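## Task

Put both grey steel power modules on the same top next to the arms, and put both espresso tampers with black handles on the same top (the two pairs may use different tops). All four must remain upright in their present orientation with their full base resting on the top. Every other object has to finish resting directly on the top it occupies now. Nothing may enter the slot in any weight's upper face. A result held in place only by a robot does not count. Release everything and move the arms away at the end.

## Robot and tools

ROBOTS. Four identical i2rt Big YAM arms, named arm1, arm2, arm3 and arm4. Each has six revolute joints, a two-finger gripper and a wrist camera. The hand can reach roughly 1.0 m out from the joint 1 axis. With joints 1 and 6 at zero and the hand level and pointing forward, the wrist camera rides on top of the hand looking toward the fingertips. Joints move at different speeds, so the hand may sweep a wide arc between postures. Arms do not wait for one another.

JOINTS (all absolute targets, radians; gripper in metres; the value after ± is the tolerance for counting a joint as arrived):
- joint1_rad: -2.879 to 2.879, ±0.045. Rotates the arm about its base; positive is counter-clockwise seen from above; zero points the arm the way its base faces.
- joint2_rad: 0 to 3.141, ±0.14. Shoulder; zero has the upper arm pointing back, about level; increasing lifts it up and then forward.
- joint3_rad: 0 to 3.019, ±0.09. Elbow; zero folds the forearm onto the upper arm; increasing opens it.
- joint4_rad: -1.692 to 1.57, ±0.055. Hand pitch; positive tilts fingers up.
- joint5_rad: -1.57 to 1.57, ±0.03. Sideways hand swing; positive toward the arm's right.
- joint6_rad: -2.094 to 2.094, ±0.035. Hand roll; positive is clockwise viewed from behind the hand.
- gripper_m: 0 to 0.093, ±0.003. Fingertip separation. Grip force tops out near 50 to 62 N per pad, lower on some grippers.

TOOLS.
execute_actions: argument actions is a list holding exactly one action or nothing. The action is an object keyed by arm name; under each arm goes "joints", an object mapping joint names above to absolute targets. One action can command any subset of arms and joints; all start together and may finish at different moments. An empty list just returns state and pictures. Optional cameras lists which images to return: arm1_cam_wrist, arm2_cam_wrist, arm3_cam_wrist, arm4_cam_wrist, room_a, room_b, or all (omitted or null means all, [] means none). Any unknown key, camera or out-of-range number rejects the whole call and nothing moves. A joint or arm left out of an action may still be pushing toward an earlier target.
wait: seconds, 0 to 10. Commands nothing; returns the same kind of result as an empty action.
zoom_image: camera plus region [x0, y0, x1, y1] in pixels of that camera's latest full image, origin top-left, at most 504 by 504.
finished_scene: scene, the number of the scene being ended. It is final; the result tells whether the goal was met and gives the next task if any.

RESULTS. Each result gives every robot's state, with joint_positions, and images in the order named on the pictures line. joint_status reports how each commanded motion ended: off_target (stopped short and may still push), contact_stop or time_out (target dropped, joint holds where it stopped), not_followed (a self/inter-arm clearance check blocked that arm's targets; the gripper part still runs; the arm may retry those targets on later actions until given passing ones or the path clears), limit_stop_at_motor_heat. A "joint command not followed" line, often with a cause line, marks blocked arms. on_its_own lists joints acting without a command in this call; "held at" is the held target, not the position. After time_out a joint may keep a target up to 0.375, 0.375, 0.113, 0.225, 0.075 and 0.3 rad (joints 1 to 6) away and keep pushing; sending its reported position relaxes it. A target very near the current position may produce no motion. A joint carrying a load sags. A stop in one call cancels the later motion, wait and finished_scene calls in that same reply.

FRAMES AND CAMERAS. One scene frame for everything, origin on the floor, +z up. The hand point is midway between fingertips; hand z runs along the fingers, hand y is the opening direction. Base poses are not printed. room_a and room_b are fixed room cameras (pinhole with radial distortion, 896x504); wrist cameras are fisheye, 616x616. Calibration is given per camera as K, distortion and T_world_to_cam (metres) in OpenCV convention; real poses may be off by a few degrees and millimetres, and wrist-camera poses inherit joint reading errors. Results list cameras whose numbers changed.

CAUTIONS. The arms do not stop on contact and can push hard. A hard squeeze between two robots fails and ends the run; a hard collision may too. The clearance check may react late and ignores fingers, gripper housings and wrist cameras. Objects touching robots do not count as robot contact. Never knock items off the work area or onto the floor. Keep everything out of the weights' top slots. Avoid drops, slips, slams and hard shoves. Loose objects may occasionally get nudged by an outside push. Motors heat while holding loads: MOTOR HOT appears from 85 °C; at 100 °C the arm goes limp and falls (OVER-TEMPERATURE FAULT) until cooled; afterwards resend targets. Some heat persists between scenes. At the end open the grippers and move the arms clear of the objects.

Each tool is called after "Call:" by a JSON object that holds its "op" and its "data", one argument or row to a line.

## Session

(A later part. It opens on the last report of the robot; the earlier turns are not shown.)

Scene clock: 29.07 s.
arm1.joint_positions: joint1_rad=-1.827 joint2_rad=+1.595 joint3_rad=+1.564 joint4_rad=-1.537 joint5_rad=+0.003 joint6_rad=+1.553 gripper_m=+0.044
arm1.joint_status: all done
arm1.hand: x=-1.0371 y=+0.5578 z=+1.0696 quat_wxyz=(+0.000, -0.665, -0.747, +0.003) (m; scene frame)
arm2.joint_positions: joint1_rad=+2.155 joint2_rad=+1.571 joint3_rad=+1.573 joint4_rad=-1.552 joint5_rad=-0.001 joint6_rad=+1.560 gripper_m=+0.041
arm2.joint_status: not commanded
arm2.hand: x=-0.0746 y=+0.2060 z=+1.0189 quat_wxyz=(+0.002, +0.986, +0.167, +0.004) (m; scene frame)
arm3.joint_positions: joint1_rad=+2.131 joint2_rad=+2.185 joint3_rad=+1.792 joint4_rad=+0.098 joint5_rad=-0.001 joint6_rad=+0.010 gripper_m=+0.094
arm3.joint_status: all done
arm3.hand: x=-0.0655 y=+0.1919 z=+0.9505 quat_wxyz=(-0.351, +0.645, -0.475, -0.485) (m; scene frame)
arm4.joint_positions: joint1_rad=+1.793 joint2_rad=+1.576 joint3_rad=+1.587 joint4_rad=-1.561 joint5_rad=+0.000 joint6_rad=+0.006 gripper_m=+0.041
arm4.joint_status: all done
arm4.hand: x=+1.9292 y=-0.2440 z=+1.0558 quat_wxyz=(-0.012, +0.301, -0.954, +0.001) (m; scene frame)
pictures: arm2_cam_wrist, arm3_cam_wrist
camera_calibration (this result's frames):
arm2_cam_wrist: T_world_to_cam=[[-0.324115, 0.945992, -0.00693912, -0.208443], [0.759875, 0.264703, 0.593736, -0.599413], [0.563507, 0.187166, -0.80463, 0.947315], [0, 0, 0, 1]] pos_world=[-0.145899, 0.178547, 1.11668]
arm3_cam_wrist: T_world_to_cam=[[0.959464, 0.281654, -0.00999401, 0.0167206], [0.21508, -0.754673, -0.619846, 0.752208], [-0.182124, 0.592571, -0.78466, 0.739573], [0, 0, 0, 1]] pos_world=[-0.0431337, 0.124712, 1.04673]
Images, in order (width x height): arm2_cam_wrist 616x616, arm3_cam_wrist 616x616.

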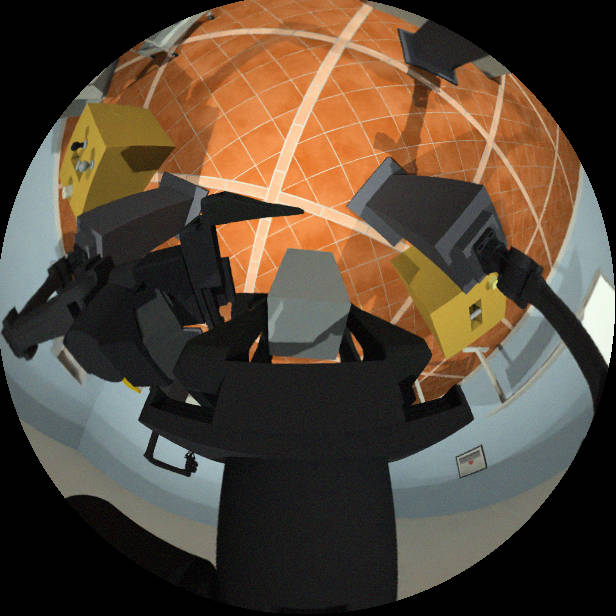

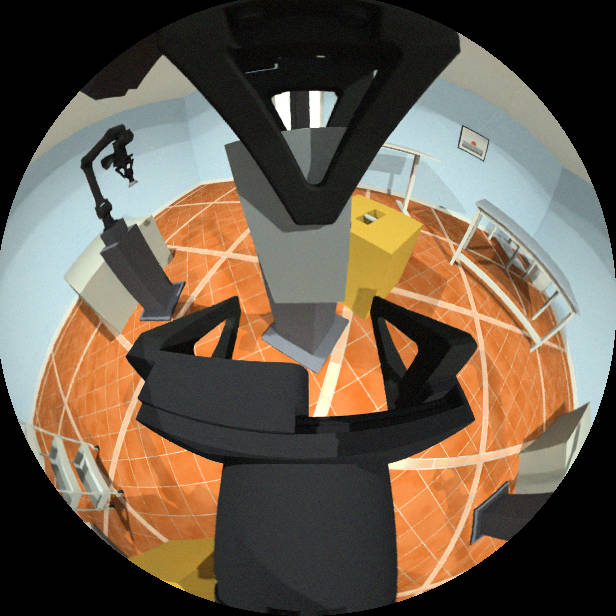

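Call:
{"op": "execute_actions", "data": {
  "actions": [
    {"arm3":{"joints":{"joint3_rad":1.93,"joint4_rad":0.0}},"arm4":{"joints":{"joint1_rad":-1.87,"joint6_rad":1.57}}}
  ],
  "cameras": ["arm3_cam_wrist"]
}}

Call:
{"op": "execute_actions", "data": {
  "actions": [
    {"arm3":{"joints":{"gripper_m":0}}}
  ],
  "cameras": ["arm3_cam_wrist","arm2_cam_wrist"]
}}

Scene clock: 32.43 s.
arm1.joint_positions: joint1_rad=-1.827 joint2_rad=+1.595 joint3_rad=+1.564 joint4_rad=-1.537 joint5_rad=+0.003 joint6_rad=+1.553 gripper_m=+0.044
arm1.joint_status: not commanded
arm1.hand: x=-1.0371 y=+0.5578 z=+1.0696 quat_wxyz=(+0.000, -0.665, -0.747, +0.003) (m; scene frame)
arm2.joint_positions: joint1_rad=+2.155 joint2_rad=+1.571 joint3_rad=+1.573 joint4_rad=-1.552 joint5_rad=-0.001 joint6_rad=+1.560 gripper_m=+0.041
arm2.joint_status: not commanded
arm2.hand: x=-0.0746 y=+0.2060 z=+1.0189 quat_wxyz=(+0.002, +0.986, +0.167, +0.004) (m; scene frame)
arm3.joint_positions: joint1_rad=+2.131 joint2_rad=+2.185 joint3_rad=+1.883 joint4_rad=+0.019 joint5_rad=-0.001 joint6_rad=+0.010 gripper_m=+0.094
arm3.joint_status: all done
arm3.hand: x=-0.0693 y=+0.2037 z=+0.9854 quat_wxyz=(-0.353, +0.643, -0.473, -0.488) (m; scene frame)
arm4.joint_positions: joint1_rad=-1.872 joint2_rad=+1.576 joint3_rad=+1.587 joint4_rad=-1.561 joint5_rad=+0.002 joint6_rad=+1.562 gripper_m=+0.042
arm4.joint_status: all done
arm4.hand: x=+1.0619 y=-0.5654 z=+1.0537 quat_wxyz=(-0.008, -0.742, +0.670, +0.004) (m; scene frame)
pictures: arm3_cam_wrist
camera_calibration (this result's frames):
arm3_cam_wrist: T_world_to_cam=[[0.959426, 0.281774, -0.0102447, 0.017641], [0.213067, -0.748319, -0.628188, 0.790374], [-0.184674, 0.600518, -0.777994, 0.750955], [0, 0, 0, 1]] pos_world=[-0.0466458, 0.13552, 1.08092]
Images, in order (width x height): arm3_cam_wrist 616x616.

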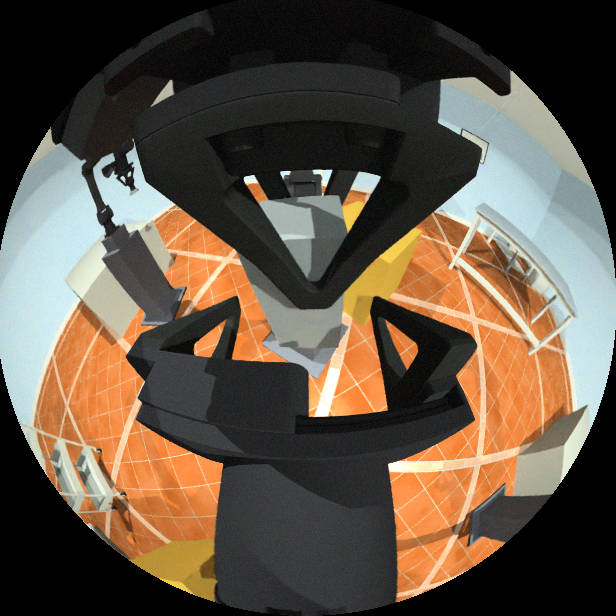

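Scene clock: 33.17 s.
arm1.joint_positions: joint1_rad=-1.827 joint2_rad=+1.595 joint3_rad=+1.564 joint4_rad=-1.537 joint5_rad=+0.003 joint6_rad=+1.553 gripper_m=+0.044
arm1.joint_status: not commanded
arm1.hand: x=-1.0371 y=+0.5578 z=+1.0696 quat_wxyz=(+0.000, -0.665, -0.747, +0.003) (m; scene frame)
arm2.joint_positions: joint1_rad=+2.155 joint2_rad=+1.571 joint3_rad=+1.573 joint4_rad=-1.553 joint5_rad=+0.000 joint6_rad=+1.562 gripper_m=+0.041
arm2.joint_status: not commanded
arm2.hand: x=-0.0748 y=+0.2061 z=+1.0189 quat_wxyz=(+0.002, +0.986, +0.166, +0.003) (m; scene frame)
arm3.joint_positions: joint1_rad=+2.131 joint2_rad=+2.185 joint3_rad=+1.883 joint4_rad=+0.017 joint5_rad=-0.001 joint6_rad=+0.005 gripper_m=+0.041
arm3.joint_status: gripper_m off_target (ended at +0.041, target +0.000)
arm3.hand: x=-0.0693 y=+0.2036 z=+0.9852 quat_wxyz=(-0.354, +0.644, -0.472, -0.487) (m; scene frame)
arm4.joint_positions: joint1_rad=-1.872 joint2_rad=+1.576 joint3_rad=+1.587 joint4_rad=-1.561 joint5_rad=+0.002 joint6_rad=+1.562 gripper_m=+0.042
arm4.joint_status: not commanded
arm4.hand: x=+1.0619 y=-0.5654 z=+1.0537 quat_wxyz=(-0.008, -0.742, +0.670, +0.004) (m; scene frame)
pictures: arm2_cam_wrist, arm3_cam_wrist
camera_calibration (this result's frames):
arm2_cam_wrist: T_world_to_cam=[[-0.322678, 0.946489, -0.00616118, -0.209419], [0.761063, 0.263322, 0.592828, -0.597956], [0.562727, 0.186603, -0.805306, 0.948177], [0, 0, 0, 1]] pos_world=[-0.146058, 0.178735, 1.11677]
arm3_cam_wrist: T_world_to_cam=[[0.959108, 0.282979, -0.00581792, 0.0130075], [0.216856, -0.747893, -0.627399, 0.789542], [-0.181892, 0.600482, -0.778676, 0.751666], [0, 0, 0, 1]] pos_world=[-0.0469702, 0.13545, 1.08074]
Images, in order (width x height): arm2_cam_wrist 616x616, arm3_cam_wrist 616x616.

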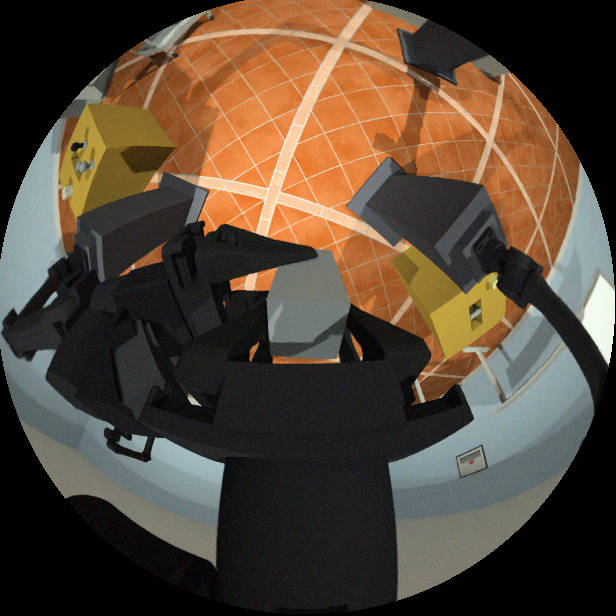

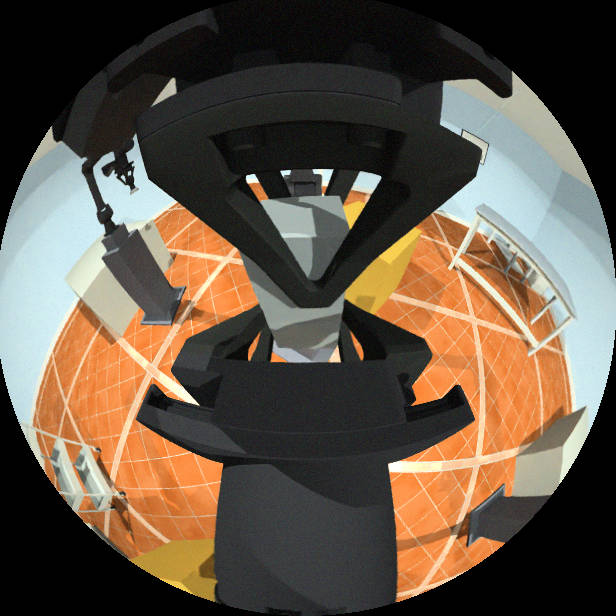

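Call:
{"op": "execute_actions", "data": {
  "actions": [
    {"arm2":{"joints":{"gripper_m":0.055}}}
  ],
  "cameras": []
}}

Call:
{"op": "execute_actions", "data": {
  "actions": [
    {"arm2":{"joints":{"joint3_rad":1.8,"joint4_rad":-1.69}}}
  ],
  "cameras": []
}}

Call:
{"op": "execute_actions", "data": {
  "actions": [
    {"arm3":{"joints":{"joint2_rad":1.3,"joint3_rad":0.93,"joint4_rad":0.11}},"arm2":{"joints":{"joint1_rad":0.382,"joint6_rad":0,"gripper_m":0.093}}}
  ],
  "cameras": []
}}

Call:
{"op": "execute_actions", "data": {
  "actions": [
    {"arm3":{"joints":{"joint1_rad":-1.925}},"arm2":{"joints":{"joint2_rad":1.68,"joint3_rad":1.17,"joint4_rad":0.25}}}
  ],
  "cameras": []
}}

Call:
{"op": "execute_actions", "data": {
  "actions": [
    {"arm3":{"joints":{"joint2_rad":2.37,"joint3_rad":1.3,"joint4_rad":0.81}}}
  ],
  "cameras": ["arm3_cam_wrist","arm2_cam_wrist","room_b"]
}}

Scene clock: 35.53 s.
arm1.joint_positions: joint1_rad=-1.827 joint2_rad=+1.595 joint3_rad=+1.564 joint4_rad=-1.537 joint5_rad=+0.003 joint6_rad=+1.553 gripper_m=+0.044
arm1.joint_status: not commanded
arm1.hand: x=-1.0371 y=+0.5578 z=+1.0696 quat_wxyz=(+0.000, -0.665, -0.747, +0.003) (m; scene frame)
arm2.joint_positions: joint1_rad=+2.155 joint2_rad=+1.571 joint3_rad=+1.573 joint4_rad=-1.553 joint5_rad=+0.000 joint6_rad=+1.562 gripper_m=+0.055
arm2.joint_status: all done
arm2.hand: x=-0.0748 y=+0.2061 z=+1.0189 quat_wxyz=(+0.002, +0.986, +0.166, +0.003) (m; scene frame)
arm3.joint_positions: joint1_rad=+2.131 joint2_rad=+2.187 joint3_rad=+1.883 joint4_rad=+0.010 joint5_rad=+0.000 joint6_rad=+0.005 gripper_m=+0.041
arm3.joint_status: not commanded
arm3.hand: x=-0.0691 y=+0.2033 z=+0.9821 quat_wxyz=(-0.352, +0.646, -0.474, -0.484) (m; scene frame)
arm4.joint_positions: joint1_rad=-1.872 joint2_rad=+1.576 joint3_rad=+1.587 joint4_rad=-1.561 joint5_rad=+0.002 joint6_rad=+1.562 gripper_m=+0.042
arm4.joint_status: not commanded
arm4.hand: x=+1.0619 y=-0.5654 z=+1.0537 quat_wxyz=(-0.008, -0.742, +0.670, +0.004) (m; scene frame)
pictures: none
No camera images: the call's "cameras" was empty. Leave "cameras" out to get every camera's image.

Scene clock: 36.70 s.
arm1.joint_positions: joint1_rad=-1.827 joint2_rad=+1.595 joint3_rad=+1.564 joint4_rad=-1.537 joint5_rad=+0.003 joint6_rad=+1.553 gripper_m=+0.044
arm1.joint_status: not commanded
arm1.hand: x=-1.0371 y=+0.5578 z=+1.0696 quat_wxyz=(+0.000, -0.665, -0.747, +0.003) (m; scene frame)
arm2.joint_positions: joint1_rad=+2.155 joint2_rad=+1.570 joint3_rad=+1.768 joint4_rad=-1.682 joint5_rad=+0.000 joint6_rad=+1.562 gripper_m=+0.055
arm2.joint_status: all done
arm2.hand: x=-0.0721 y=+0.1966 z=+1.0944 quat_wxyz=(+0.036, +0.986, +0.165, +0.008) (m; scene frame)
arm3.joint_positions: joint1_rad=+2.131 joint2_rad=+2.191 joint3_rad=+1.883 joint4_rad=+0.009 joint5_rad=-0.001 joint6_rad=+0.005 gripper_m=+0.040
arm3.joint_status: not commanded
arm3.hand: x=-0.0692 y=+0.2035 z=+0.9786 quat_wxyz=(-0.351, +0.647, -0.474, -0.483) (m; scene frame)
arm4.joint_positions: joint1_rad=-1.872 joint2_rad=+1.576 joint3_rad=+1.587 joint4_rad=-1.561 joint5_rad=+0.002 joint6_rad=+1.562 gripper_m=+0.042
arm4.joint_status: not commanded
arm4.hand: x=+1.0619 y=-0.5654 z=+1.0537 quat_wxyz=(-0.008, -0.742, +0.670, +0.004) (m; scene frame)
pictures: none
No camera images: the call's "cameras" was empty. Leave "cameras" out to get every camera's image.

Scene clock: 38.87 s.
arm1.joint_positions: joint1_rad=-1.827 joint2_rad=+1.595 joint3_rad=+1.564 joint4_rad=-1.537 joint5_rad=+0.003 joint6_rad=+1.553 gripper_m=+0.044
arm1.joint_status: not commanded
arm1.hand: x=-1.0371 y=+0.5578 z=+1.0696 quat_wxyz=(+0.000, -0.665, -0.747, +0.003) (m; scene frame)
arm2.joint_positions: joint1_rad=+0.378 joint2_rad=+1.570 joint3_rad=+1.768 joint4_rad=-1.682 joint5_rad=+0.000 joint6_rad=+0.010 gripper_m=+0.093
arm2.joint_status: all done
arm2.hand: x=-0.7084 y=+0.6002 z=+1.1000 quat_wxyz=(-0.005, +0.998, +0.054, -0.043) (m; scene frame)
arm3.joint_positions: joint1_rad=+2.131 joint2_rad=+1.316 joint3_rad=+0.915 joint4_rad=+0.085 joint5_rad=-0.001 joint6_rad=+0.005 gripper_m=+0.040
arm3.joint_status: all done
arm3.hand: x=+0.0278 y=-0.1007 z=+1.0535 quat_wxyz=(-0.347, +0.652, -0.478, -0.476) (m; scene frame)
arm4.joint_positions: joint1_rad=-1.872 joint2_rad=+1.576 joint3_rad=+1.587 joint4_rad=-1.561 joint5_rad=+0.002 joint6_rad=+1.562 gripper_m=+0.042
arm4.joint_status: not commanded
arm4.hand: x=+1.0619 y=-0.5654 z=+1.0537 quat_wxyz=(-0.008, -0.742, +0.670, +0.004) (m; scene frame)
pictures: none
No camera images: the call's "cameras" was empty. Leave "cameras" out to get every camera's image.

Scene clock: 41.93 s.
arm1.joint_positions: joint1_rad=-1.827 joint2_rad=+1.595 joint3_rad=+1.564 joint4_rad=-1.537 joint5_rad=+0.003 joint6_rad=+1.553 gripper_m=+0.044
arm1.joint_status: not commanded
arm1.hand: x=-1.0371 y=+0.5578 z=+1.0696 quat_wxyz=(+0.000, -0.665, -0.747, +0.003) (m; scene frame)
arm2.joint_positions: joint1_rad=+0.378 joint2_rad=+1.684 joint3_rad=+1.160 joint4_rad=+0.232 joint5_rad=+0.000 joint6_rad=+0.009 gripper_m=+0.093
arm2.joint_status: all done
arm2.hand: x=-0.9198 y=+0.5768 z=+0.9969 quat_wxyz=(+0.032, +0.802, +0.048, -0.595) (m; scene frame)
arm3.joint_positions: joint1_rad=-1.932 joint2_rad=+1.316 joint3_rad=+0.915 joint4_rad=+0.085 joint5_rad=+0.002 joint6_rad=+0.005 gripper_m=+0.040
arm3.joint_status: all done
arm3.hand: x=-0.1291 y=-1.1233 z=+1.0467 quat_wxyz=(-0.269, -0.720, -0.373, +0.519) (m; scene frame)
arm4.joint_positions: joint1_rad=-1.872 joint2_rad=+1.576 joint3_rad=+1.587 joint4_rad=-1.561 joint5_rad=+0.002 joint6_rad=+1.562 gripper_m=+0.042
arm4.joint_status: not commanded
arm4.hand: x=+1.0619 y=-0.5654 z=+1.0537 quat_wxyz=(-0.008, -0.742, +0.670, +0.004) (m; scene frame)
pictures: none
No camera images: the call's "cameras" was empty. Leave "cameras" out to get every camera's image.

Scene clock: 43.77 s.
arm1.joint_positions: joint1_rad=-1.827 joint2_rad=+1.595 joint3_rad=+1.564 joint4_rad=-1.537 joint5_rad=+0.003 joint6_rad=+1.553 gripper_m=+0.044
arm1.joint_status: not commanded
arm1.hand: x=-1.0371 y=+0.5578 z=+1.0696 quat_wxyz=(+0.000, -0.665, -0.747, +0.003) (m; scene frame)
arm2.joint_positions: joint1_rad=+0.378 joint2_rad=+1.684 joint3_rad=+1.160 joint4_rad=+0.232 joint5_rad=+0.000 joint6_rad=+0.009 gripper_m=+0.093
arm2.joint_status: not commanded
arm2.hand: x=-0.9198 y=+0.5768 z=+0.9969 quat_wxyz=(+0.032, +0.802, +0.048, -0.595) (m; scene frame)
arm3.joint_positions: joint1_rad=-1.932 joint2_rad=+2.404 joint3_rad=+1.276 joint4_rad=+0.771 joint5_rad=+0.002 joint6_rad=+0.005 gripper_m=+0.040
arm3.joint_status: all done
arm3.hand: x=-0.2237 y=-1.2553 z=+0.6617 quat_wxyz=(-0.261, -0.731, -0.378, +0.505) (m; scene frame)
arm4.joint_positions: joint1_rad=-1.872 joint2_rad=+1.576 joint3_rad=+1.587 joint4_rad=-1.561 joint5_rad=+0.002 joint6_rad=+1.562 gripper_m=+0.042
arm4.joint_status: not commanded
arm4.hand: x=+1.0619 y=-0.5654 z=+1.0537 quat_wxyz=(-0.008, -0.742, +0.670, +0.004) (m; scene frame)
pictures: arm2_cam_wrist, arm3_cam_wrist, room_b
camera_calibration (this result's frames):
arm2_cam_wrist: T_world_to_cam=[[-0.114508, 0.993421, 0.0015339, -0.676327], [0.792519, 0.0922814, -0.602824, 1.28011], [-0.599, -0.0678124, -0.797872, 0.407502], [0, 0, 0, 1]] pos_world=[-0.847861, 0.581381, 1.09785]
arm3_cam_wrist: T_world_to_cam=[[-0.804255, 0.594284, -0.000406572, 0.564851], [0.492359, 0.665934, -0.56046, 1.3211], [-0.332802, -0.450953, -0.828182, 0.0268785], [0, 0, 0, 1]] pos_world=[-0.187227, -1.20333, 0.762916]
Images, in order (width x height): arm2_cam_wrist 616x616, arm3_cam_wrist 616x616, room_b 896x504.

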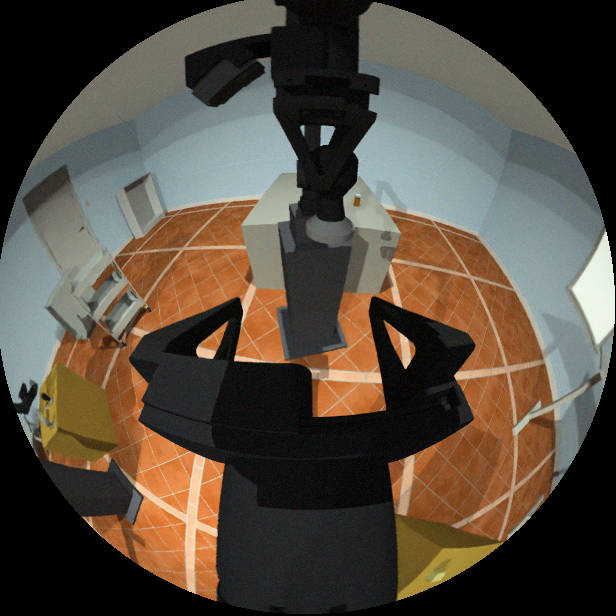

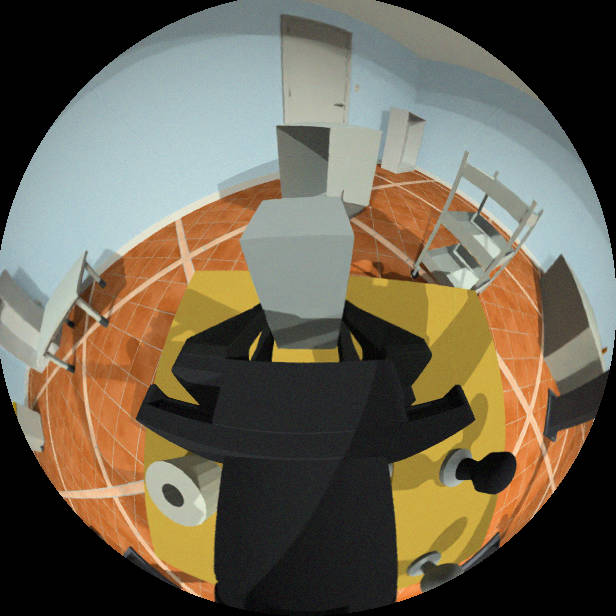

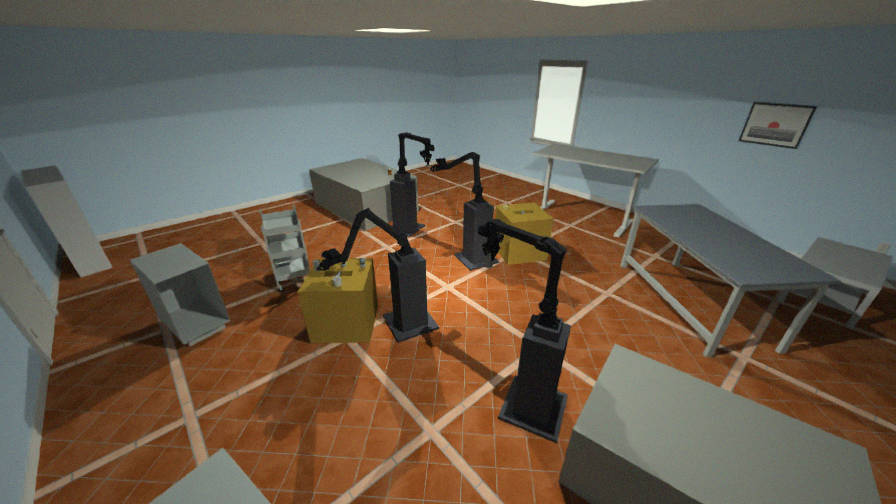

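Call:
{"op": "execute_actions", "data": {
  "actions": [
    {"arm3":{"joints":{"joint1_rad":-1.855,"joint2_rad":2.61,"joint3_rad":1.415,"joint4_rad":1.0}},"arm2":{"joints":{"joint1_rad":0.345,"joint2_rad":1.985,"joint3_rad":1.56,"joint4_rad":0.17}}}
  ],
  "cameras": ["arm3_cam_wrist","arm2_cam_wrist","room_b", "arm1_cam_wrist"]
}}

Call:
{"op": "zoom_image", "data": {
  "camera": "room_b",
  "region": [290, 220, 410, 300]
}}

Scene clock: 46.67 s.
arm1.joint_positions: joint1_rad=-1.827 joint2_rad=+1.595 joint3_rad=+1.564 joint4_rad=-1.537 joint5_rad=+0.003 joint6_rad=+1.553 gripper_m=+0.044
arm1.joint_status: not commanded
arm1.hand: x=-1.0371 y=+0.5578 z=+1.0696 quat_wxyz=(+0.000, -0.665, -0.747, +0.003) (m; scene frame)
arm2.joint_positions: joint1_rad=+0.351 joint2_rad=+1.978 joint3_rad=+1.513 joint4_rad=+0.174 joint5_rad=+0.000 joint6_rad=+0.009 gripper_m=+0.093
arm2.joint_status: all done
arm2.hand: x=-1.0341 y=+0.5852 z=+0.9690 quat_wxyz=(+0.024, +0.802, +0.038, -0.596) (m; scene frame)
arm3.joint_positions: joint1_rad=-1.849 joint2_rad=+2.642 joint3_rad=+1.398 joint4_rad=+0.964 joint5_rad=+0.000 joint6_rad=+0.007 gripper_m=+0.039
arm3.joint_status: all done
arm3.hand: x=-0.1734 y=-1.2916 z=+0.5799 quat_wxyz=(-0.299, -0.695, -0.397, +0.519) (m; scene frame)
arm4.joint_positions: joint1_rad=-1.872 joint2_rad=+1.576 joint3_rad=+1.587 joint4_rad=-1.561 joint5_rad=+0.002 joint6_rad=+1.562 gripper_m=+0.042
arm4.joint_status: not commanded
arm4.hand: x=+1.0619 y=-0.5654 z=+1.0537 quat_wxyz=(-0.008, -0.742, +0.670, +0.004) (m; scene frame)
pictures: arm1_cam_wrist, arm2_cam_wrist, arm3_cam_wrist, room_b
camera_calibration (this result's frames):
arm1_cam_wrist: T_world_to_cam=[[-0.992629, -0.121064, 0.00567023, -0.969105], [-0.0954962, 0.810089, 0.578477, -1.16432], [-0.074626, 0.573672, -0.815679, 0.59927], [0, 0, 0, 1]] pos_world=[-1.02843, 0.482099, 1.16784]
arm2_cam_wrist: T_world_to_cam=[[-0.0884451, 0.996079, 0.00196034, -0.67273], [0.793945, 0.0716851, -0.603749, 1.36747], [-0.601523, -0.0518423, -0.797172, 0.304764], [0, 0, 0, 1]] pos_world=[-0.961873, 0.587865, 1.06988]
arm3_cam_wrist: T_world_to_cam=[[-0.851782, 0.523874, -0.00472964, 0.530084], [0.41274, 0.665471, -0.621928, 1.29591], [-0.322664, -0.531699, -0.78306, -0.169192], [0, 0, 0, 1]] pos_world=[-0.137951, -1.23005, 0.675984]
Images, in order (width x height): arm1_cam_wrist 616x616, arm2_cam_wrist 616x616, arm3_cam_wrist 616x616, room_b 896x504.

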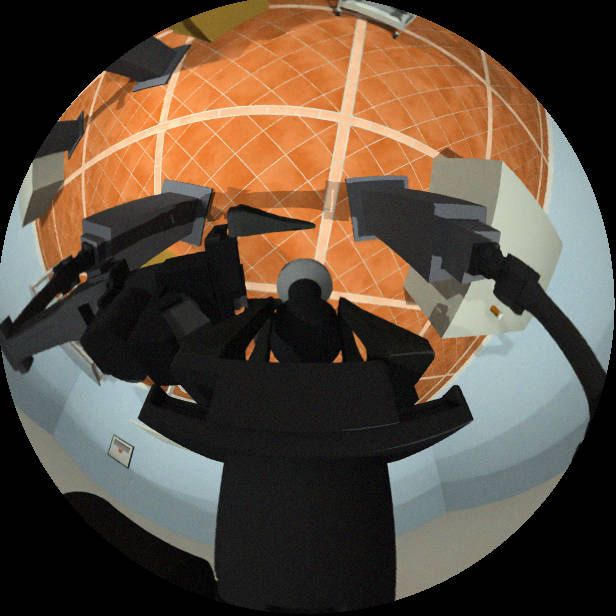

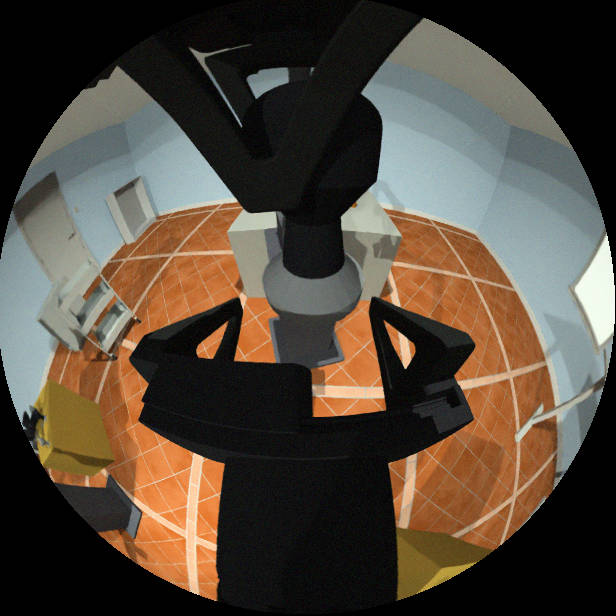

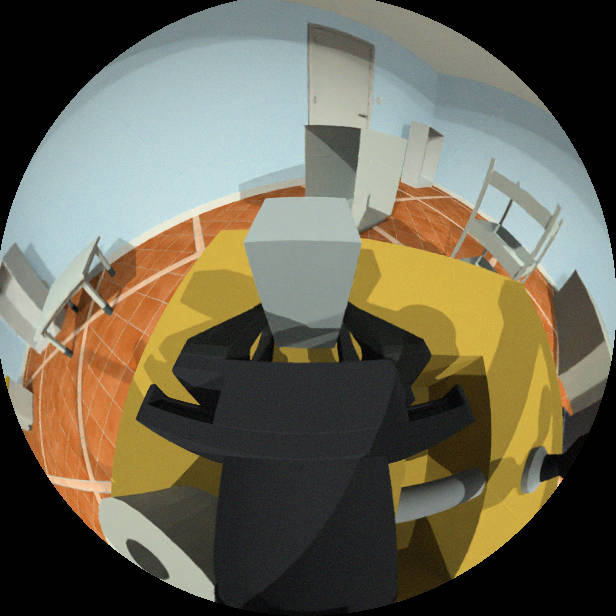

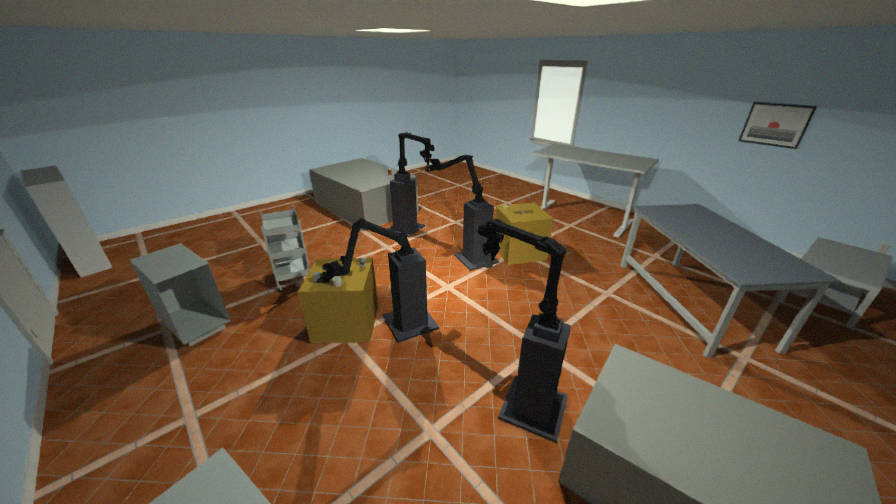

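Region (290, 220, 410, 300) of room_b's 896x504 image, scaled by 4.200, with more detail than that image has.

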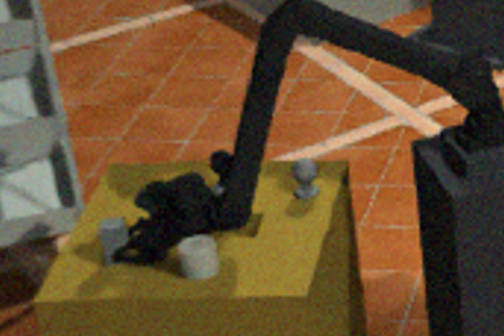

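Call:
{"op": "execute_actions", "data": {
  "actions": [
    {"arm3":{"joints":{"gripper_m":0.07}},"arm2":{"joints":{"joint3_rad":1.685,"joint4_rad":0.045}}}
  ],
  "cameras": ["arm3_cam_wrist","arm2_cam_wrist"]
}}

Scene clock: 49.07 s.
arm1.joint_positions: joint1_rad=-1.827 joint2_rad=+1.575 joint3_rad=+1.564 joint4_rad=-1.550 joint5_rad=+0.002 joint6_rad=+1.552 gripper_m=+0.044
arm1.joint_status: not commanded
arm1.hand: x=-1.0428 y=+0.5575 z=+1.0787 quat_wxyz=(-0.002, -0.664, -0.747, +0.000) (m; scene frame)
arm2.joint_positions: joint1_rad=+0.351 joint2_rad=+1.978 joint3_rad=+1.623 joint4_rad=+0.052 joint5_rad=+0.001 joint6_rad=+0.010 gripper_m=+0.093
arm2.joint_status: all done
arm2.hand: x=-1.0499 y=+0.5833 z=+1.0044 quat_wxyz=(+0.024, +0.806, +0.037, -0.591) (m; scene frame)
arm3.joint_positions: joint1_rad=-1.849 joint2_rad=+2.636 joint3_rad=+1.398 joint4_rad=+0.970 joint5_rad=+0.000 joint6_rad=+0.007 gripper_m=+0.070
arm3.joint_status: all done
arm3.hand: x=-0.1746 y=-1.2937 z=+0.5860 quat_wxyz=(-0.301, -0.692, -0.395, +0.524) (m; scene frame)
arm4.joint_positions: joint1_rad=-1.872 joint2_rad=+1.576 joint3_rad=+1.587 joint4_rad=-1.561 joint5_rad=+0.002 joint6_rad=+1.562 gripper_m=+0.042
arm4.joint_status: not commanded
arm4.hand: x=+1.0619 y=-0.5654 z=+1.0537 quat_wxyz=(-0.008, -0.742, +0.670, +0.004) (m; scene frame)
pictures: arm2_cam_wrist, arm3_cam_wrist
camera_calibration (this result's frames):
arm2_cam_wrist: T_world_to_cam=[[-0.0876888, 0.996147, 0.00138588, -0.67095], [0.801533, 0.0713833, -0.593674, 1.39959], [-0.591485, -0.0509477, -0.804704, 0.341006], [0, 0, 0, 1]] pos_world=[-0.978953, 0.585831, 1.10624]
arm3_cam_wrist: T_world_to_cam=[[-0.851837, 0.523782, -0.00501729, 0.530231], [0.408731, 0.658675, -0.631733, 1.29788], [-0.327586, -0.540184, -0.77517, -0.182354], [0, 0, 0, 1]] pos_world=[-0.138548, -1.23111, 0.681215]
Images, in order (width x height): arm2_cam_wrist 616x616, arm3_cam_wrist 616x616.

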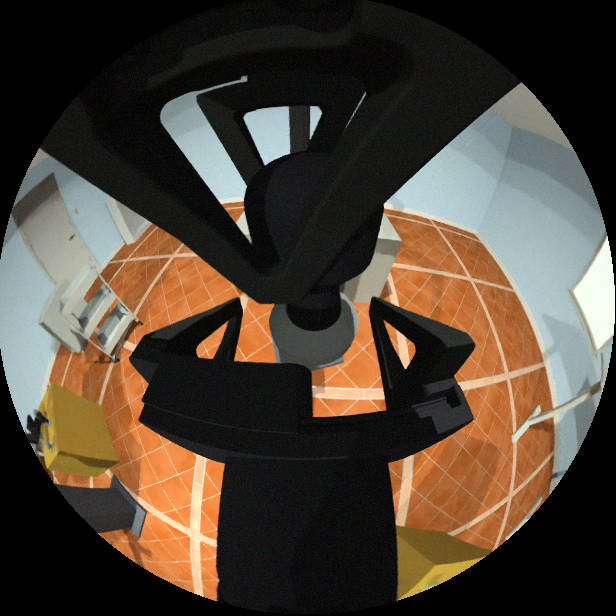

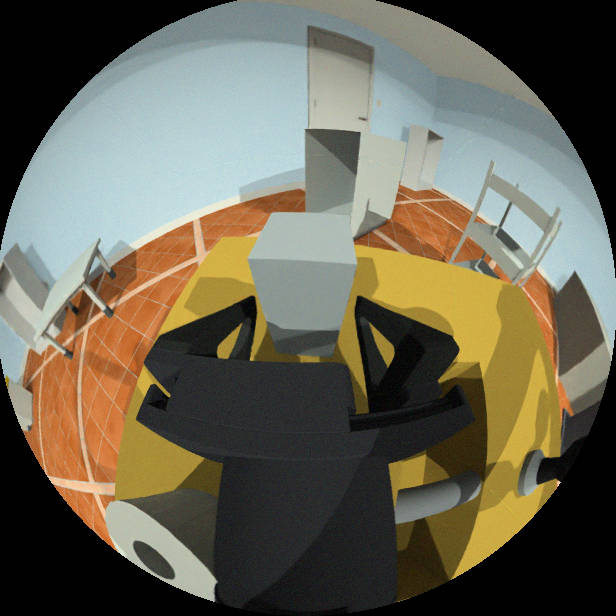

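Call:
{"op": "execute_actions", "data": {
  "actions": [
    {"arm3":{"joints":{"gripper_m":0.093,"joint2_rad":2.25,"joint3_rad":1.3,"joint4_rad":0.7}},"arm2":{"joints":{"joint3_rad":1.65,"gripper_m":0}}}
  ],
  "cameras": ["arm1_cam_wrist","arm2_cam_wrist"]
}}

Scene clock: 51.03 s.
arm1.joint_positions: joint1_rad=-1.827 joint2_rad=+1.575 joint3_rad=+1.564 joint4_rad=-1.550 joint5_rad=+0.006 joint6_rad=+1.552 gripper_m=+0.044
arm1.joint_status: not commanded
arm1.hand: x=-1.0427 y=+0.5568 z=+1.0787 quat_wxyz=(-0.004, -0.664, -0.747, +0.001) (m; scene frame)
arm2.joint_positions: joint1_rad=+0.350 joint2_rad=+1.978 joint3_rad=+1.623 joint4_rad=+0.051 joint5_rad=+0.003 joint6_rad=+0.002 gripper_m=+0.051
arm2.joint_status: gripper_m off_target (ended at +0.051, target +0.000); the others done
arm2.hand: x=-1.0499 y=+0.5849 z=+1.0042 quat_wxyz=(+0.020, +0.806, +0.039, -0.590) (m; scene frame)
arm3.joint_positions: joint1_rad=-1.849 joint2_rad=+2.238 joint3_rad=+1.294 joint4_rad=+0.717 joint5_rad=+0.000 joint6_rad=+0.007 gripper_m=+0.093
arm3.joint_status: all done
arm3.hand: x=-0.1872 y=-1.3166 z=+0.7787 quat_wxyz=(-0.310, -0.681, -0.389, +0.538) (m; scene frame)
arm4.joint_positions: joint1_rad=-1.872 joint2_rad=+1.576 joint3_rad=+1.587 joint4_rad=-1.561 joint5_rad=+0.002 joint6_rad=+1.562 gripper_m=+0.042
arm4.joint_status: not commanded
arm4.hand: x=+1.0619 y=-0.5654 z=+1.0537 quat_wxyz=(-0.008, -0.742, +0.670, +0.004) (m; scene frame)
pictures: arm1_cam_wrist, arm2_cam_wrist
camera_calibration (this result's frames):
arm1_cam_wrist: T_world_to_cam=[[-0.992552, -0.121822, -0.000747274, -0.967419], [-0.0999949, 0.811179, 0.576185, -1.17212], [-0.0695859, 0.571968, -0.817319, 0.614811], [0, 0, 0, 1]] pos_world=[-1.03464, 0.481296, 1.17713]
arm2_cam_wrist: T_world_to_cam=[[-0.0862743, 0.996227, 0.00935778, -0.679176], [0.80188, 0.0750115, -0.592757, 1.3967], [-0.591223, -0.0436359, -0.805327, 0.337481], [0, 0, 0, 1]] pos_world=[-0.979056, 0.586572, 1.10604]
Images, in order (width x height): arm1_cam_wrist 616x616, arm2_cam_wrist 616x616.

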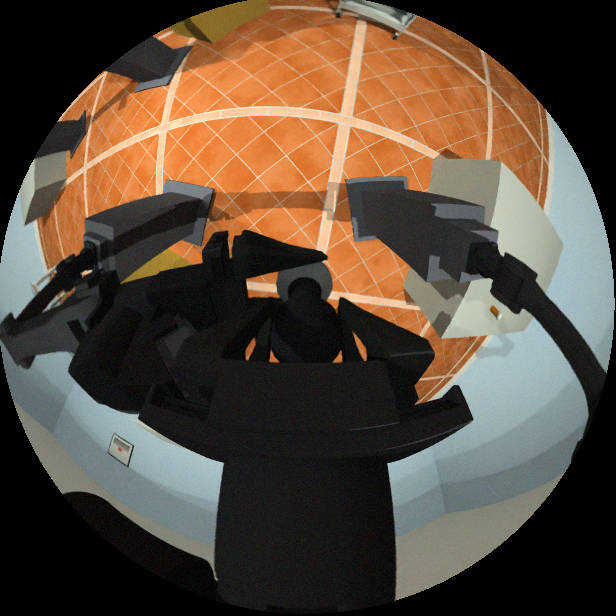

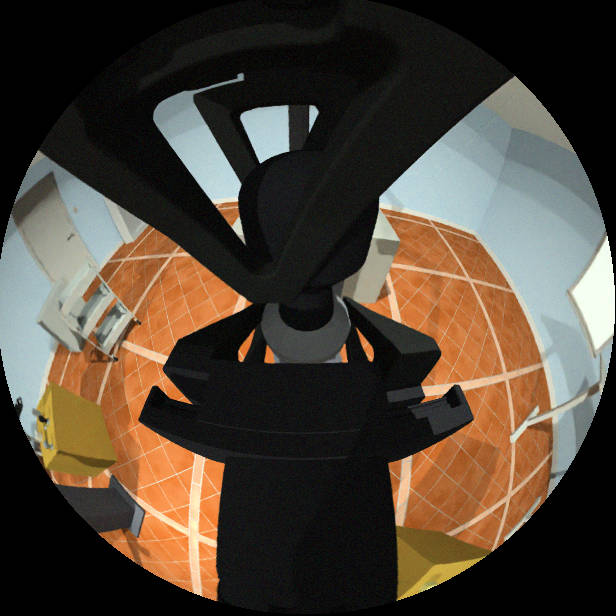

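Call:
{"op": "execute_actions", "data": {
  "actions": [
    {"arm1":{"joints":{"gripper_m":0.052}},"arm3":{"joints":{"joint2_rad":1.6,"joint3_rad":1.2,"joint4_rad":0.25}}}
  ],
  "cameras": []
}}

Call:
{"op": "execute_actions", "data": {
  "actions": [
    {"arm1":{"joints":{"joint3_rad":1.85,"joint4_rad":-1.69}},"arm3":{"joints":{"joint1_rad":0.346}}}
  ],
  "cameras": []
}}

Call:
{"op": "execute_actions", "data": {
  "actions": [
    {"arm1":{"joints":{"joint1_rad":0,"joint2_rad":0.6}},"arm3":{"joints":{"joint2_rad":1.8,"joint3_rad":1.4}},"arm2":{"joints":{"joint2_rad":1.68,"joint3_rad":1.17,"joint4_rad":0.24}}}
  ],
  "cameras": []
}}

Call:
{"op": "execute_actions", "data": {
  "actions": [
    {"arm2":{"joints":{"joint1_rad":-1.9}}}
  ],
  "cameras": ["arm3_cam_wrist","arm2_cam_wrist"]
}}

Scene clock: 53.47 s.
arm1.joint_positions: joint1_rad=-1.827 joint2_rad=+1.568 joint3_rad=+1.564 joint4_rad=-1.557 joint5_rad=+0.004 joint6_rad=+1.553 gripper_m=+0.052
arm1.joint_status: all done
arm1.hand: x=-1.0454 y=+0.5569 z=+1.0819 quat_wxyz=(-0.003, -0.665, -0.747, +0.000) (m; scene frame)
arm2.joint_positions: joint1_rad=+0.350 joint2_rad=+1.980 joint3_rad=+1.623 joint4_rad=+0.037 joint5_rad=+0.003 joint6_rad=+0.002 gripper_m=+0.051
arm2.joint_status: not commanded
arm2.hand: x=-1.0491 y=+0.5851 z=+0.9994 quat_wxyz=(+0.020, +0.811, +0.039, -0.584) (m; scene frame)
arm3.joint_positions: joint1_rad=-1.849 joint2_rad=+1.597 joint3_rad=+1.186 joint4_rad=+0.266 joint5_rad=+0.000 joint6_rad=+0.007 gripper_m=+0.093
arm3.joint_status: all done
arm3.hand: x=-0.1469 y=-1.2496 z=+1.0768 quat_wxyz=(-0.325, -0.658, -0.376, +0.565) (m; scene frame)
arm4.joint_positions: joint1_rad=-1.872 joint2_rad=+1.576 joint3_rad=+1.587 joint4_rad=-1.561 joint5_rad=+0.002 joint6_rad=+1.562 gripper_m=+0.042
arm4.joint_status: not commanded
arm4.hand: x=+1.0619 y=-0.5654 z=+1.0537 quat_wxyz=(-0.008, -0.742, +0.670, +0.004) (m; scene frame)
pictures: none
No camera images: the call's "cameras" was empty. Leave "cameras" out to get every camera's image.

Scene clock: 55.73 s.
arm1.joint_positions: joint1_rad=-1.827 joint2_rad=+1.556 joint3_rad=+1.821 joint4_rad=-1.672 joint5_rad=+0.003 joint6_rad=+1.553 gripper_m=+0.052
arm1.joint_status: all done
joint sent to its limit — the command would take arm1.joint4_rad past its lower limit, so that joint was sent only as far as its limit.
arm1.hand: x=-1.0251 y=+0.5591 z=+1.1874 quat_wxyz=(-0.055, -0.663, -0.745, -0.056) (m; scene frame)
arm2.joint_positions: joint1_rad=+0.350 joint2_rad=+1.980 joint3_rad=+1.623 joint4_rad=+0.037 joint5_rad=+0.003 joint6_rad=+0.002 gripper_m=+0.051
arm2.joint_status: not commanded
arm2.hand: x=-1.0491 y=+0.5851 z=+0.9994 quat_wxyz=(+0.020, +0.811, +0.039, -0.584) (m; scene frame)
arm3.joint_positions: joint1_rad=+0.354 joint2_rad=+1.599 joint3_rad=+1.186 joint4_rad=+0.266 joint5_rad=+0.000 joint6_rad=+0.007 gripper_m=+0.093
arm3.joint_status: all done
arm3.hand: x=+0.8932 y=-0.5802 z=+1.0797 quat_wxyz=(-0.652, +0.034, -0.756, -0.038) (m; scene frame)
arm4.joint_positions: joint1_rad=-1.872 joint2_rad=+1.576 joint3_rad=+1.587 joint4_rad=-1.561 joint5_rad=+0.002 joint6_rad=+1.562 gripper_m=+0.042
arm4.joint_status: not commanded
arm4.hand: x=+1.0619 y=-0.5654 z=+1.0537 quat_wxyz=(-0.008, -0.742, +0.670, +0.004) (m; scene frame)
pictures: none
No camera images: the call's "cameras" was empty. Leave "cameras" out to get every camera's image.

Scene clock: 57.70 s.
arm1.joint_positions: joint1_rad=-0.009 joint2_rad=+0.615 joint3_rad=+1.846 joint4_rad=-1.672 joint5_rad=-0.002 joint6_rad=+1.553 gripper_m=+0.052
arm1.joint_status: all done
arm1.hand: x=-1.5478 y=+0.6076 z=+1.4828 quat_wxyz=(+0.091, +0.151, -0.831, -0.528) (m; scene frame)
arm2.joint_positions: joint1_rad=+0.350 joint2_rad=+1.691 joint3_rad=+1.141 joint4_rad=+0.212 joint5_rad=+0.003 joint6_rad=+0.002 gripper_m=+0.051
arm2.joint_status: all done
arm2.hand: x=-0.9158 y=+0.5974 z=+0.9770 quat_wxyz=(+0.019, +0.816, +0.039, -0.577) (m; scene frame)
arm3.joint_positions: joint1_rad=+0.354 joint2_rad=+1.808 joint3_rad=+1.345 joint4_rad=+0.264 joint5_rad=+0.000 joint6_rad=+0.007 gripper_m=+0.093
arm3.joint_status: all done
arm3.hand: x=+0.9589 y=-0.5731 z=+1.0255 quat_wxyz=(-0.633, +0.035, -0.773, -0.037) (m; scene frame)
arm4.joint_positions: joint1_rad=-1.872 joint2_rad=+1.576 joint3_rad=+1.587 joint4_rad=-1.561 joint5_rad=+0.002 joint6_rad=+1.562 gripper_m=+0.042
arm4.joint_status: not commanded
arm4.hand: x=+1.0619 y=-0.5654 z=+1.0537 quat_wxyz=(-0.008, -0.742, +0.670, +0.004) (m; scene frame)
pictures: none
No camera images: the call's "cameras" was empty. Leave "cameras" out to get every camera's image.

Scene clock: 59.90 s.
arm1.joint_positions: joint1_rad=-0.009 joint2_rad=+0.615 joint3_rad=+1.846 joint4_rad=-1.672 joint5_rad=-0.002 joint6_rad=+1.553 gripper_m=+0.052
arm1.joint_status: not commanded
arm1.hand: x=-1.5478 y=+0.6076 z=+1.4828 quat_wxyz=(+0.091, +0.151, -0.831, -0.528) (m; scene frame)
arm2.joint_positions: joint1_rad=-1.910 joint2_rad=+1.691 joint3_rad=+1.141 joint4_rad=+0.212 joint5_rad=+0.003 joint6_rad=+0.002 gripper_m=+0.051
arm2.joint_status: all done
arm2.hand: x=+0.1650 y=+1.2298 z=+0.9876 quat_wxyz=(-0.514, +0.376, -0.720, -0.275) (m; scene frame)
arm3.joint_positions: joint1_rad=+0.354 joint2_rad=+1.808 joint3_rad=+1.345 joint4_rad=+0.264 joint5_rad=+0.000 joint6_rad=+0.007 gripper_m=+0.093
arm3.joint_status: not commanded
arm3.hand: x=+0.9589 y=-0.5731 z=+1.0255 quat_wxyz=(-0.633, +0.035, -0.773, -0.037) (m; scene frame)
arm4.joint_positions: joint1_rad=-1.872 joint2_rad=+1.576 joint3_rad=+1.587 joint4_rad=-1.561 joint5_rad=+0.002 joint6_rad=+1.562 gripper_m=+0.042
arm4.joint_status: not commanded
arm4.hand: x=+1.0619 y=-0.5654 z=+1.0537 quat_wxyz=(-0.008, -0.742, +0.670, +0.004) (m; scene frame)
pictures: arm2_cam_wrist, arm3_cam_wrist
camera_calibration (this result's frames):
arm2_cam_wrist: T_world_to_cam=[[0.823427, -0.567253, -0.0138738, 0.578926], [-0.469567, -0.667491, -0.577895, 1.47253], [0.318552, 0.482369, -0.815993, 0.284123], [0, 0, 0, 1]] pos_world=[0.124242, 1.17425, 1.09084]
arm3_cam_wrist: T_world_to_cam=[[0.0807657, -0.996589, -0.0169585, -0.632722], [-0.724683, -0.0470314, -0.687475, 1.3771], [0.684333, 0.0678139, -0.72601, 0.246587], [0, 0, 0, 1]] pos_world=[0.880319, -0.582519, 1.11502]
Images, in order (width x height): arm2_cam_wrist 616x616, arm3_cam_wrist 616x616.

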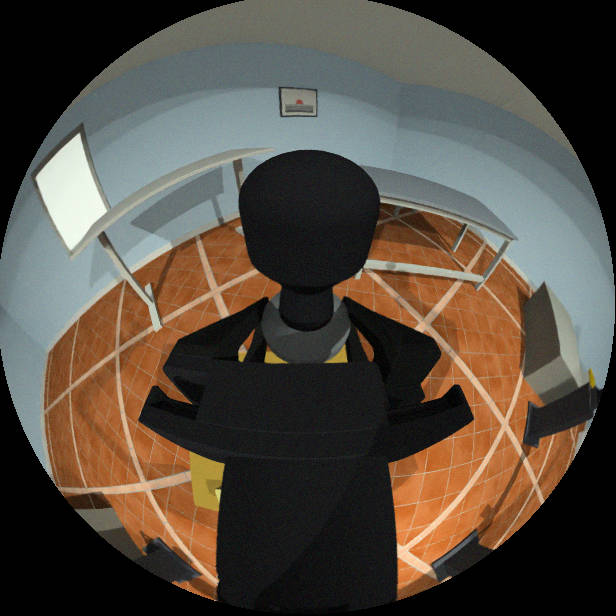

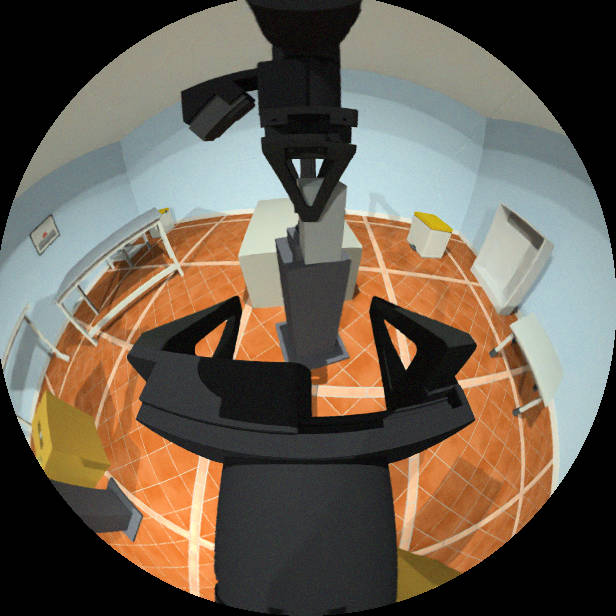

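Call:
{"op": "execute_actions", "data": {
  "actions": [
    {"arm3":{"joints":{"joint1_rad":0.325,"joint2_rad":2.09,"joint3_rad":1.76,"joint4_rad":0.19}},"arm2":{"joints":{"joint2_rad":2.61,"joint3_rad":1.43,"joint4_rad":0.95}}}
  ],
  "cameras": ["arm3_cam_wrist","arm2_cam_wrist","room_a"]
}}

Call:
{"op": "zoom_image", "data": {
  "camera": "room_a",
  "region": [500, 280, 680, 410]
}}

Scene clock: 62.23 s.
arm1.joint_positions: joint1_rad=-0.009 joint2_rad=+0.615 joint3_rad=+1.846 joint4_rad=-1.672 joint5_rad=-0.002 joint6_rad=+1.553 gripper_m=+0.052
arm1.joint_status: not commanded
arm1.hand: x=-1.5478 y=+0.6076 z=+1.4828 quat_wxyz=(+0.091, +0.151, -0.831, -0.528) (m; scene frame)
arm2.joint_positions: joint1_rad=-1.909 joint2_rad=+2.652 joint3_rad=+1.392 joint4_rad=+0.915 joint5_rad=+0.002 joint6_rad=-0.009 gripper_m=+0.050
arm2.joint_status: all done
arm2.hand: x=+0.1890 y=+1.2730 z=+0.5728 quat_wxyz=(-0.513, +0.381, -0.719, -0.271) (m; scene frame)
arm3.joint_positions: joint1_rad=+0.327 joint2_rad=+2.100 joint3_rad=+1.705 joint4_rad=+0.204 joint5_rad=+0.000 joint6_rad=+0.007 gripper_m=+0.093
arm3.joint_status: all done
arm3.hand: x=+1.0664 y=-0.5846 z=+0.9914 quat_wxyz=(-0.636, +0.025, -0.771, -0.029) (m; scene frame)
arm4.joint_positions: joint1_rad=-1.872 joint2_rad=+1.576 joint3_rad=+1.587 joint4_rad=-1.561 joint5_rad=+0.002 joint6_rad=+1.562 gripper_m=+0.042
arm4.joint_status: not commanded
arm4.hand: x=+1.0619 y=-0.5654 z=+1.0537 quat_wxyz=(-0.008, -0.742, +0.670, +0.004) (m; scene frame)
pictures: arm2_cam_wrist, arm3_cam_wrist, room_a
camera_calibration (this result's frames):
arm2_cam_wrist: T_world_to_cam=[[0.827059, -0.562105, -0.00338062, 0.564725], [-0.462529, -0.677104, -0.572361, 1.28062], [0.319438, 0.47494, -0.819995, -0.0712511], [0, 0, 0, 1]] pos_world=[0.148021, 1.21838, 0.676458]
arm3_cam_wrist: T_world_to_cam=[[0.0545933, -0.998361, -0.0171467, -0.626457], [-0.720015, -0.0274632, -0.693415, 1.44339], [0.691808, 0.0502017, -0.720334, 0.125159], [0, 0, 0, 1]] pos_world=[0.986875, -0.592074, 1.08028]
Images, in order (width x height): arm2_cam_wrist 616x616, arm3_cam_wrist 616x616, room_a 896x504.

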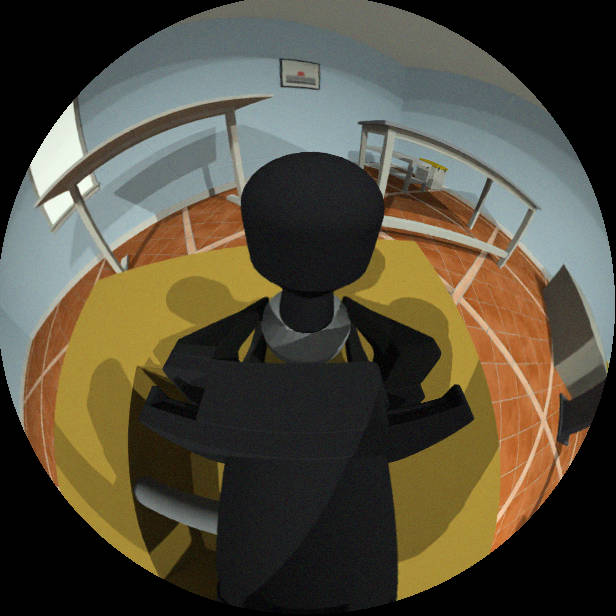

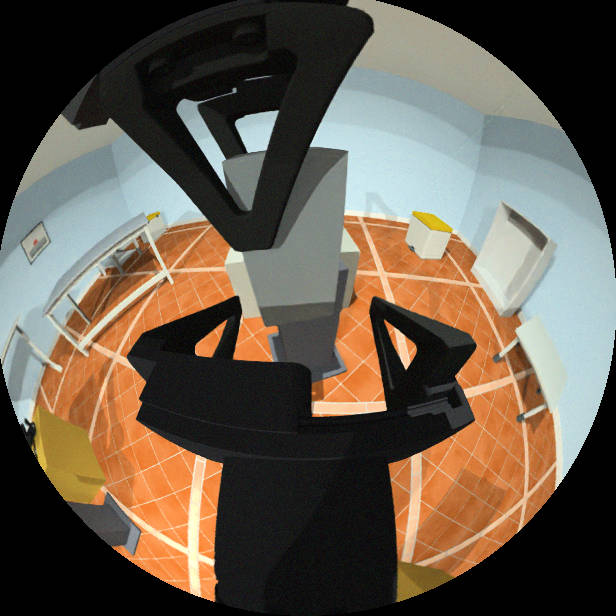

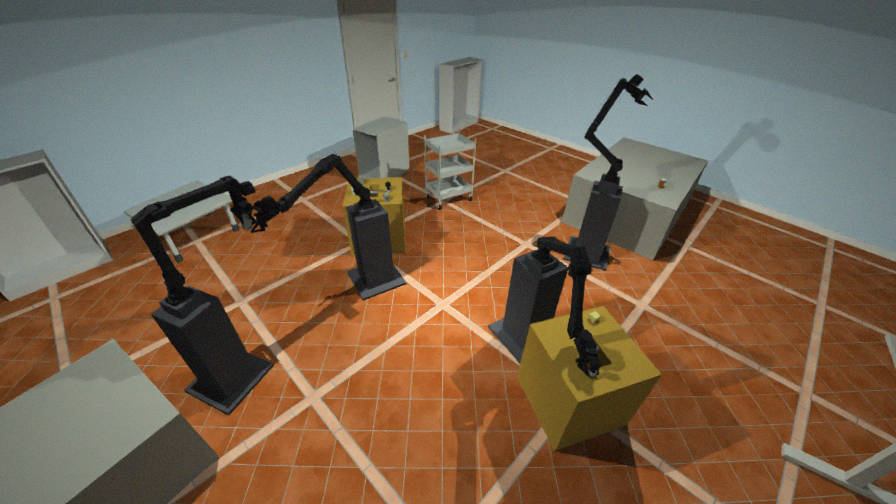

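Region (500, 280, 680, 410) of room_a's 896x504 image, scaled by 2.800, with more detail than that image has.

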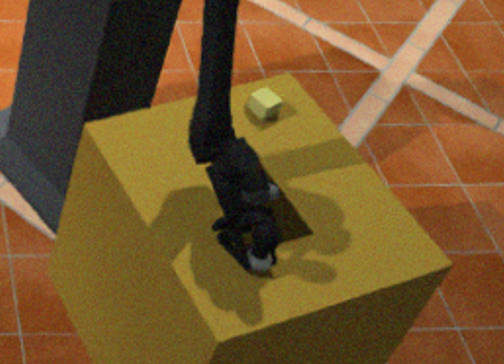

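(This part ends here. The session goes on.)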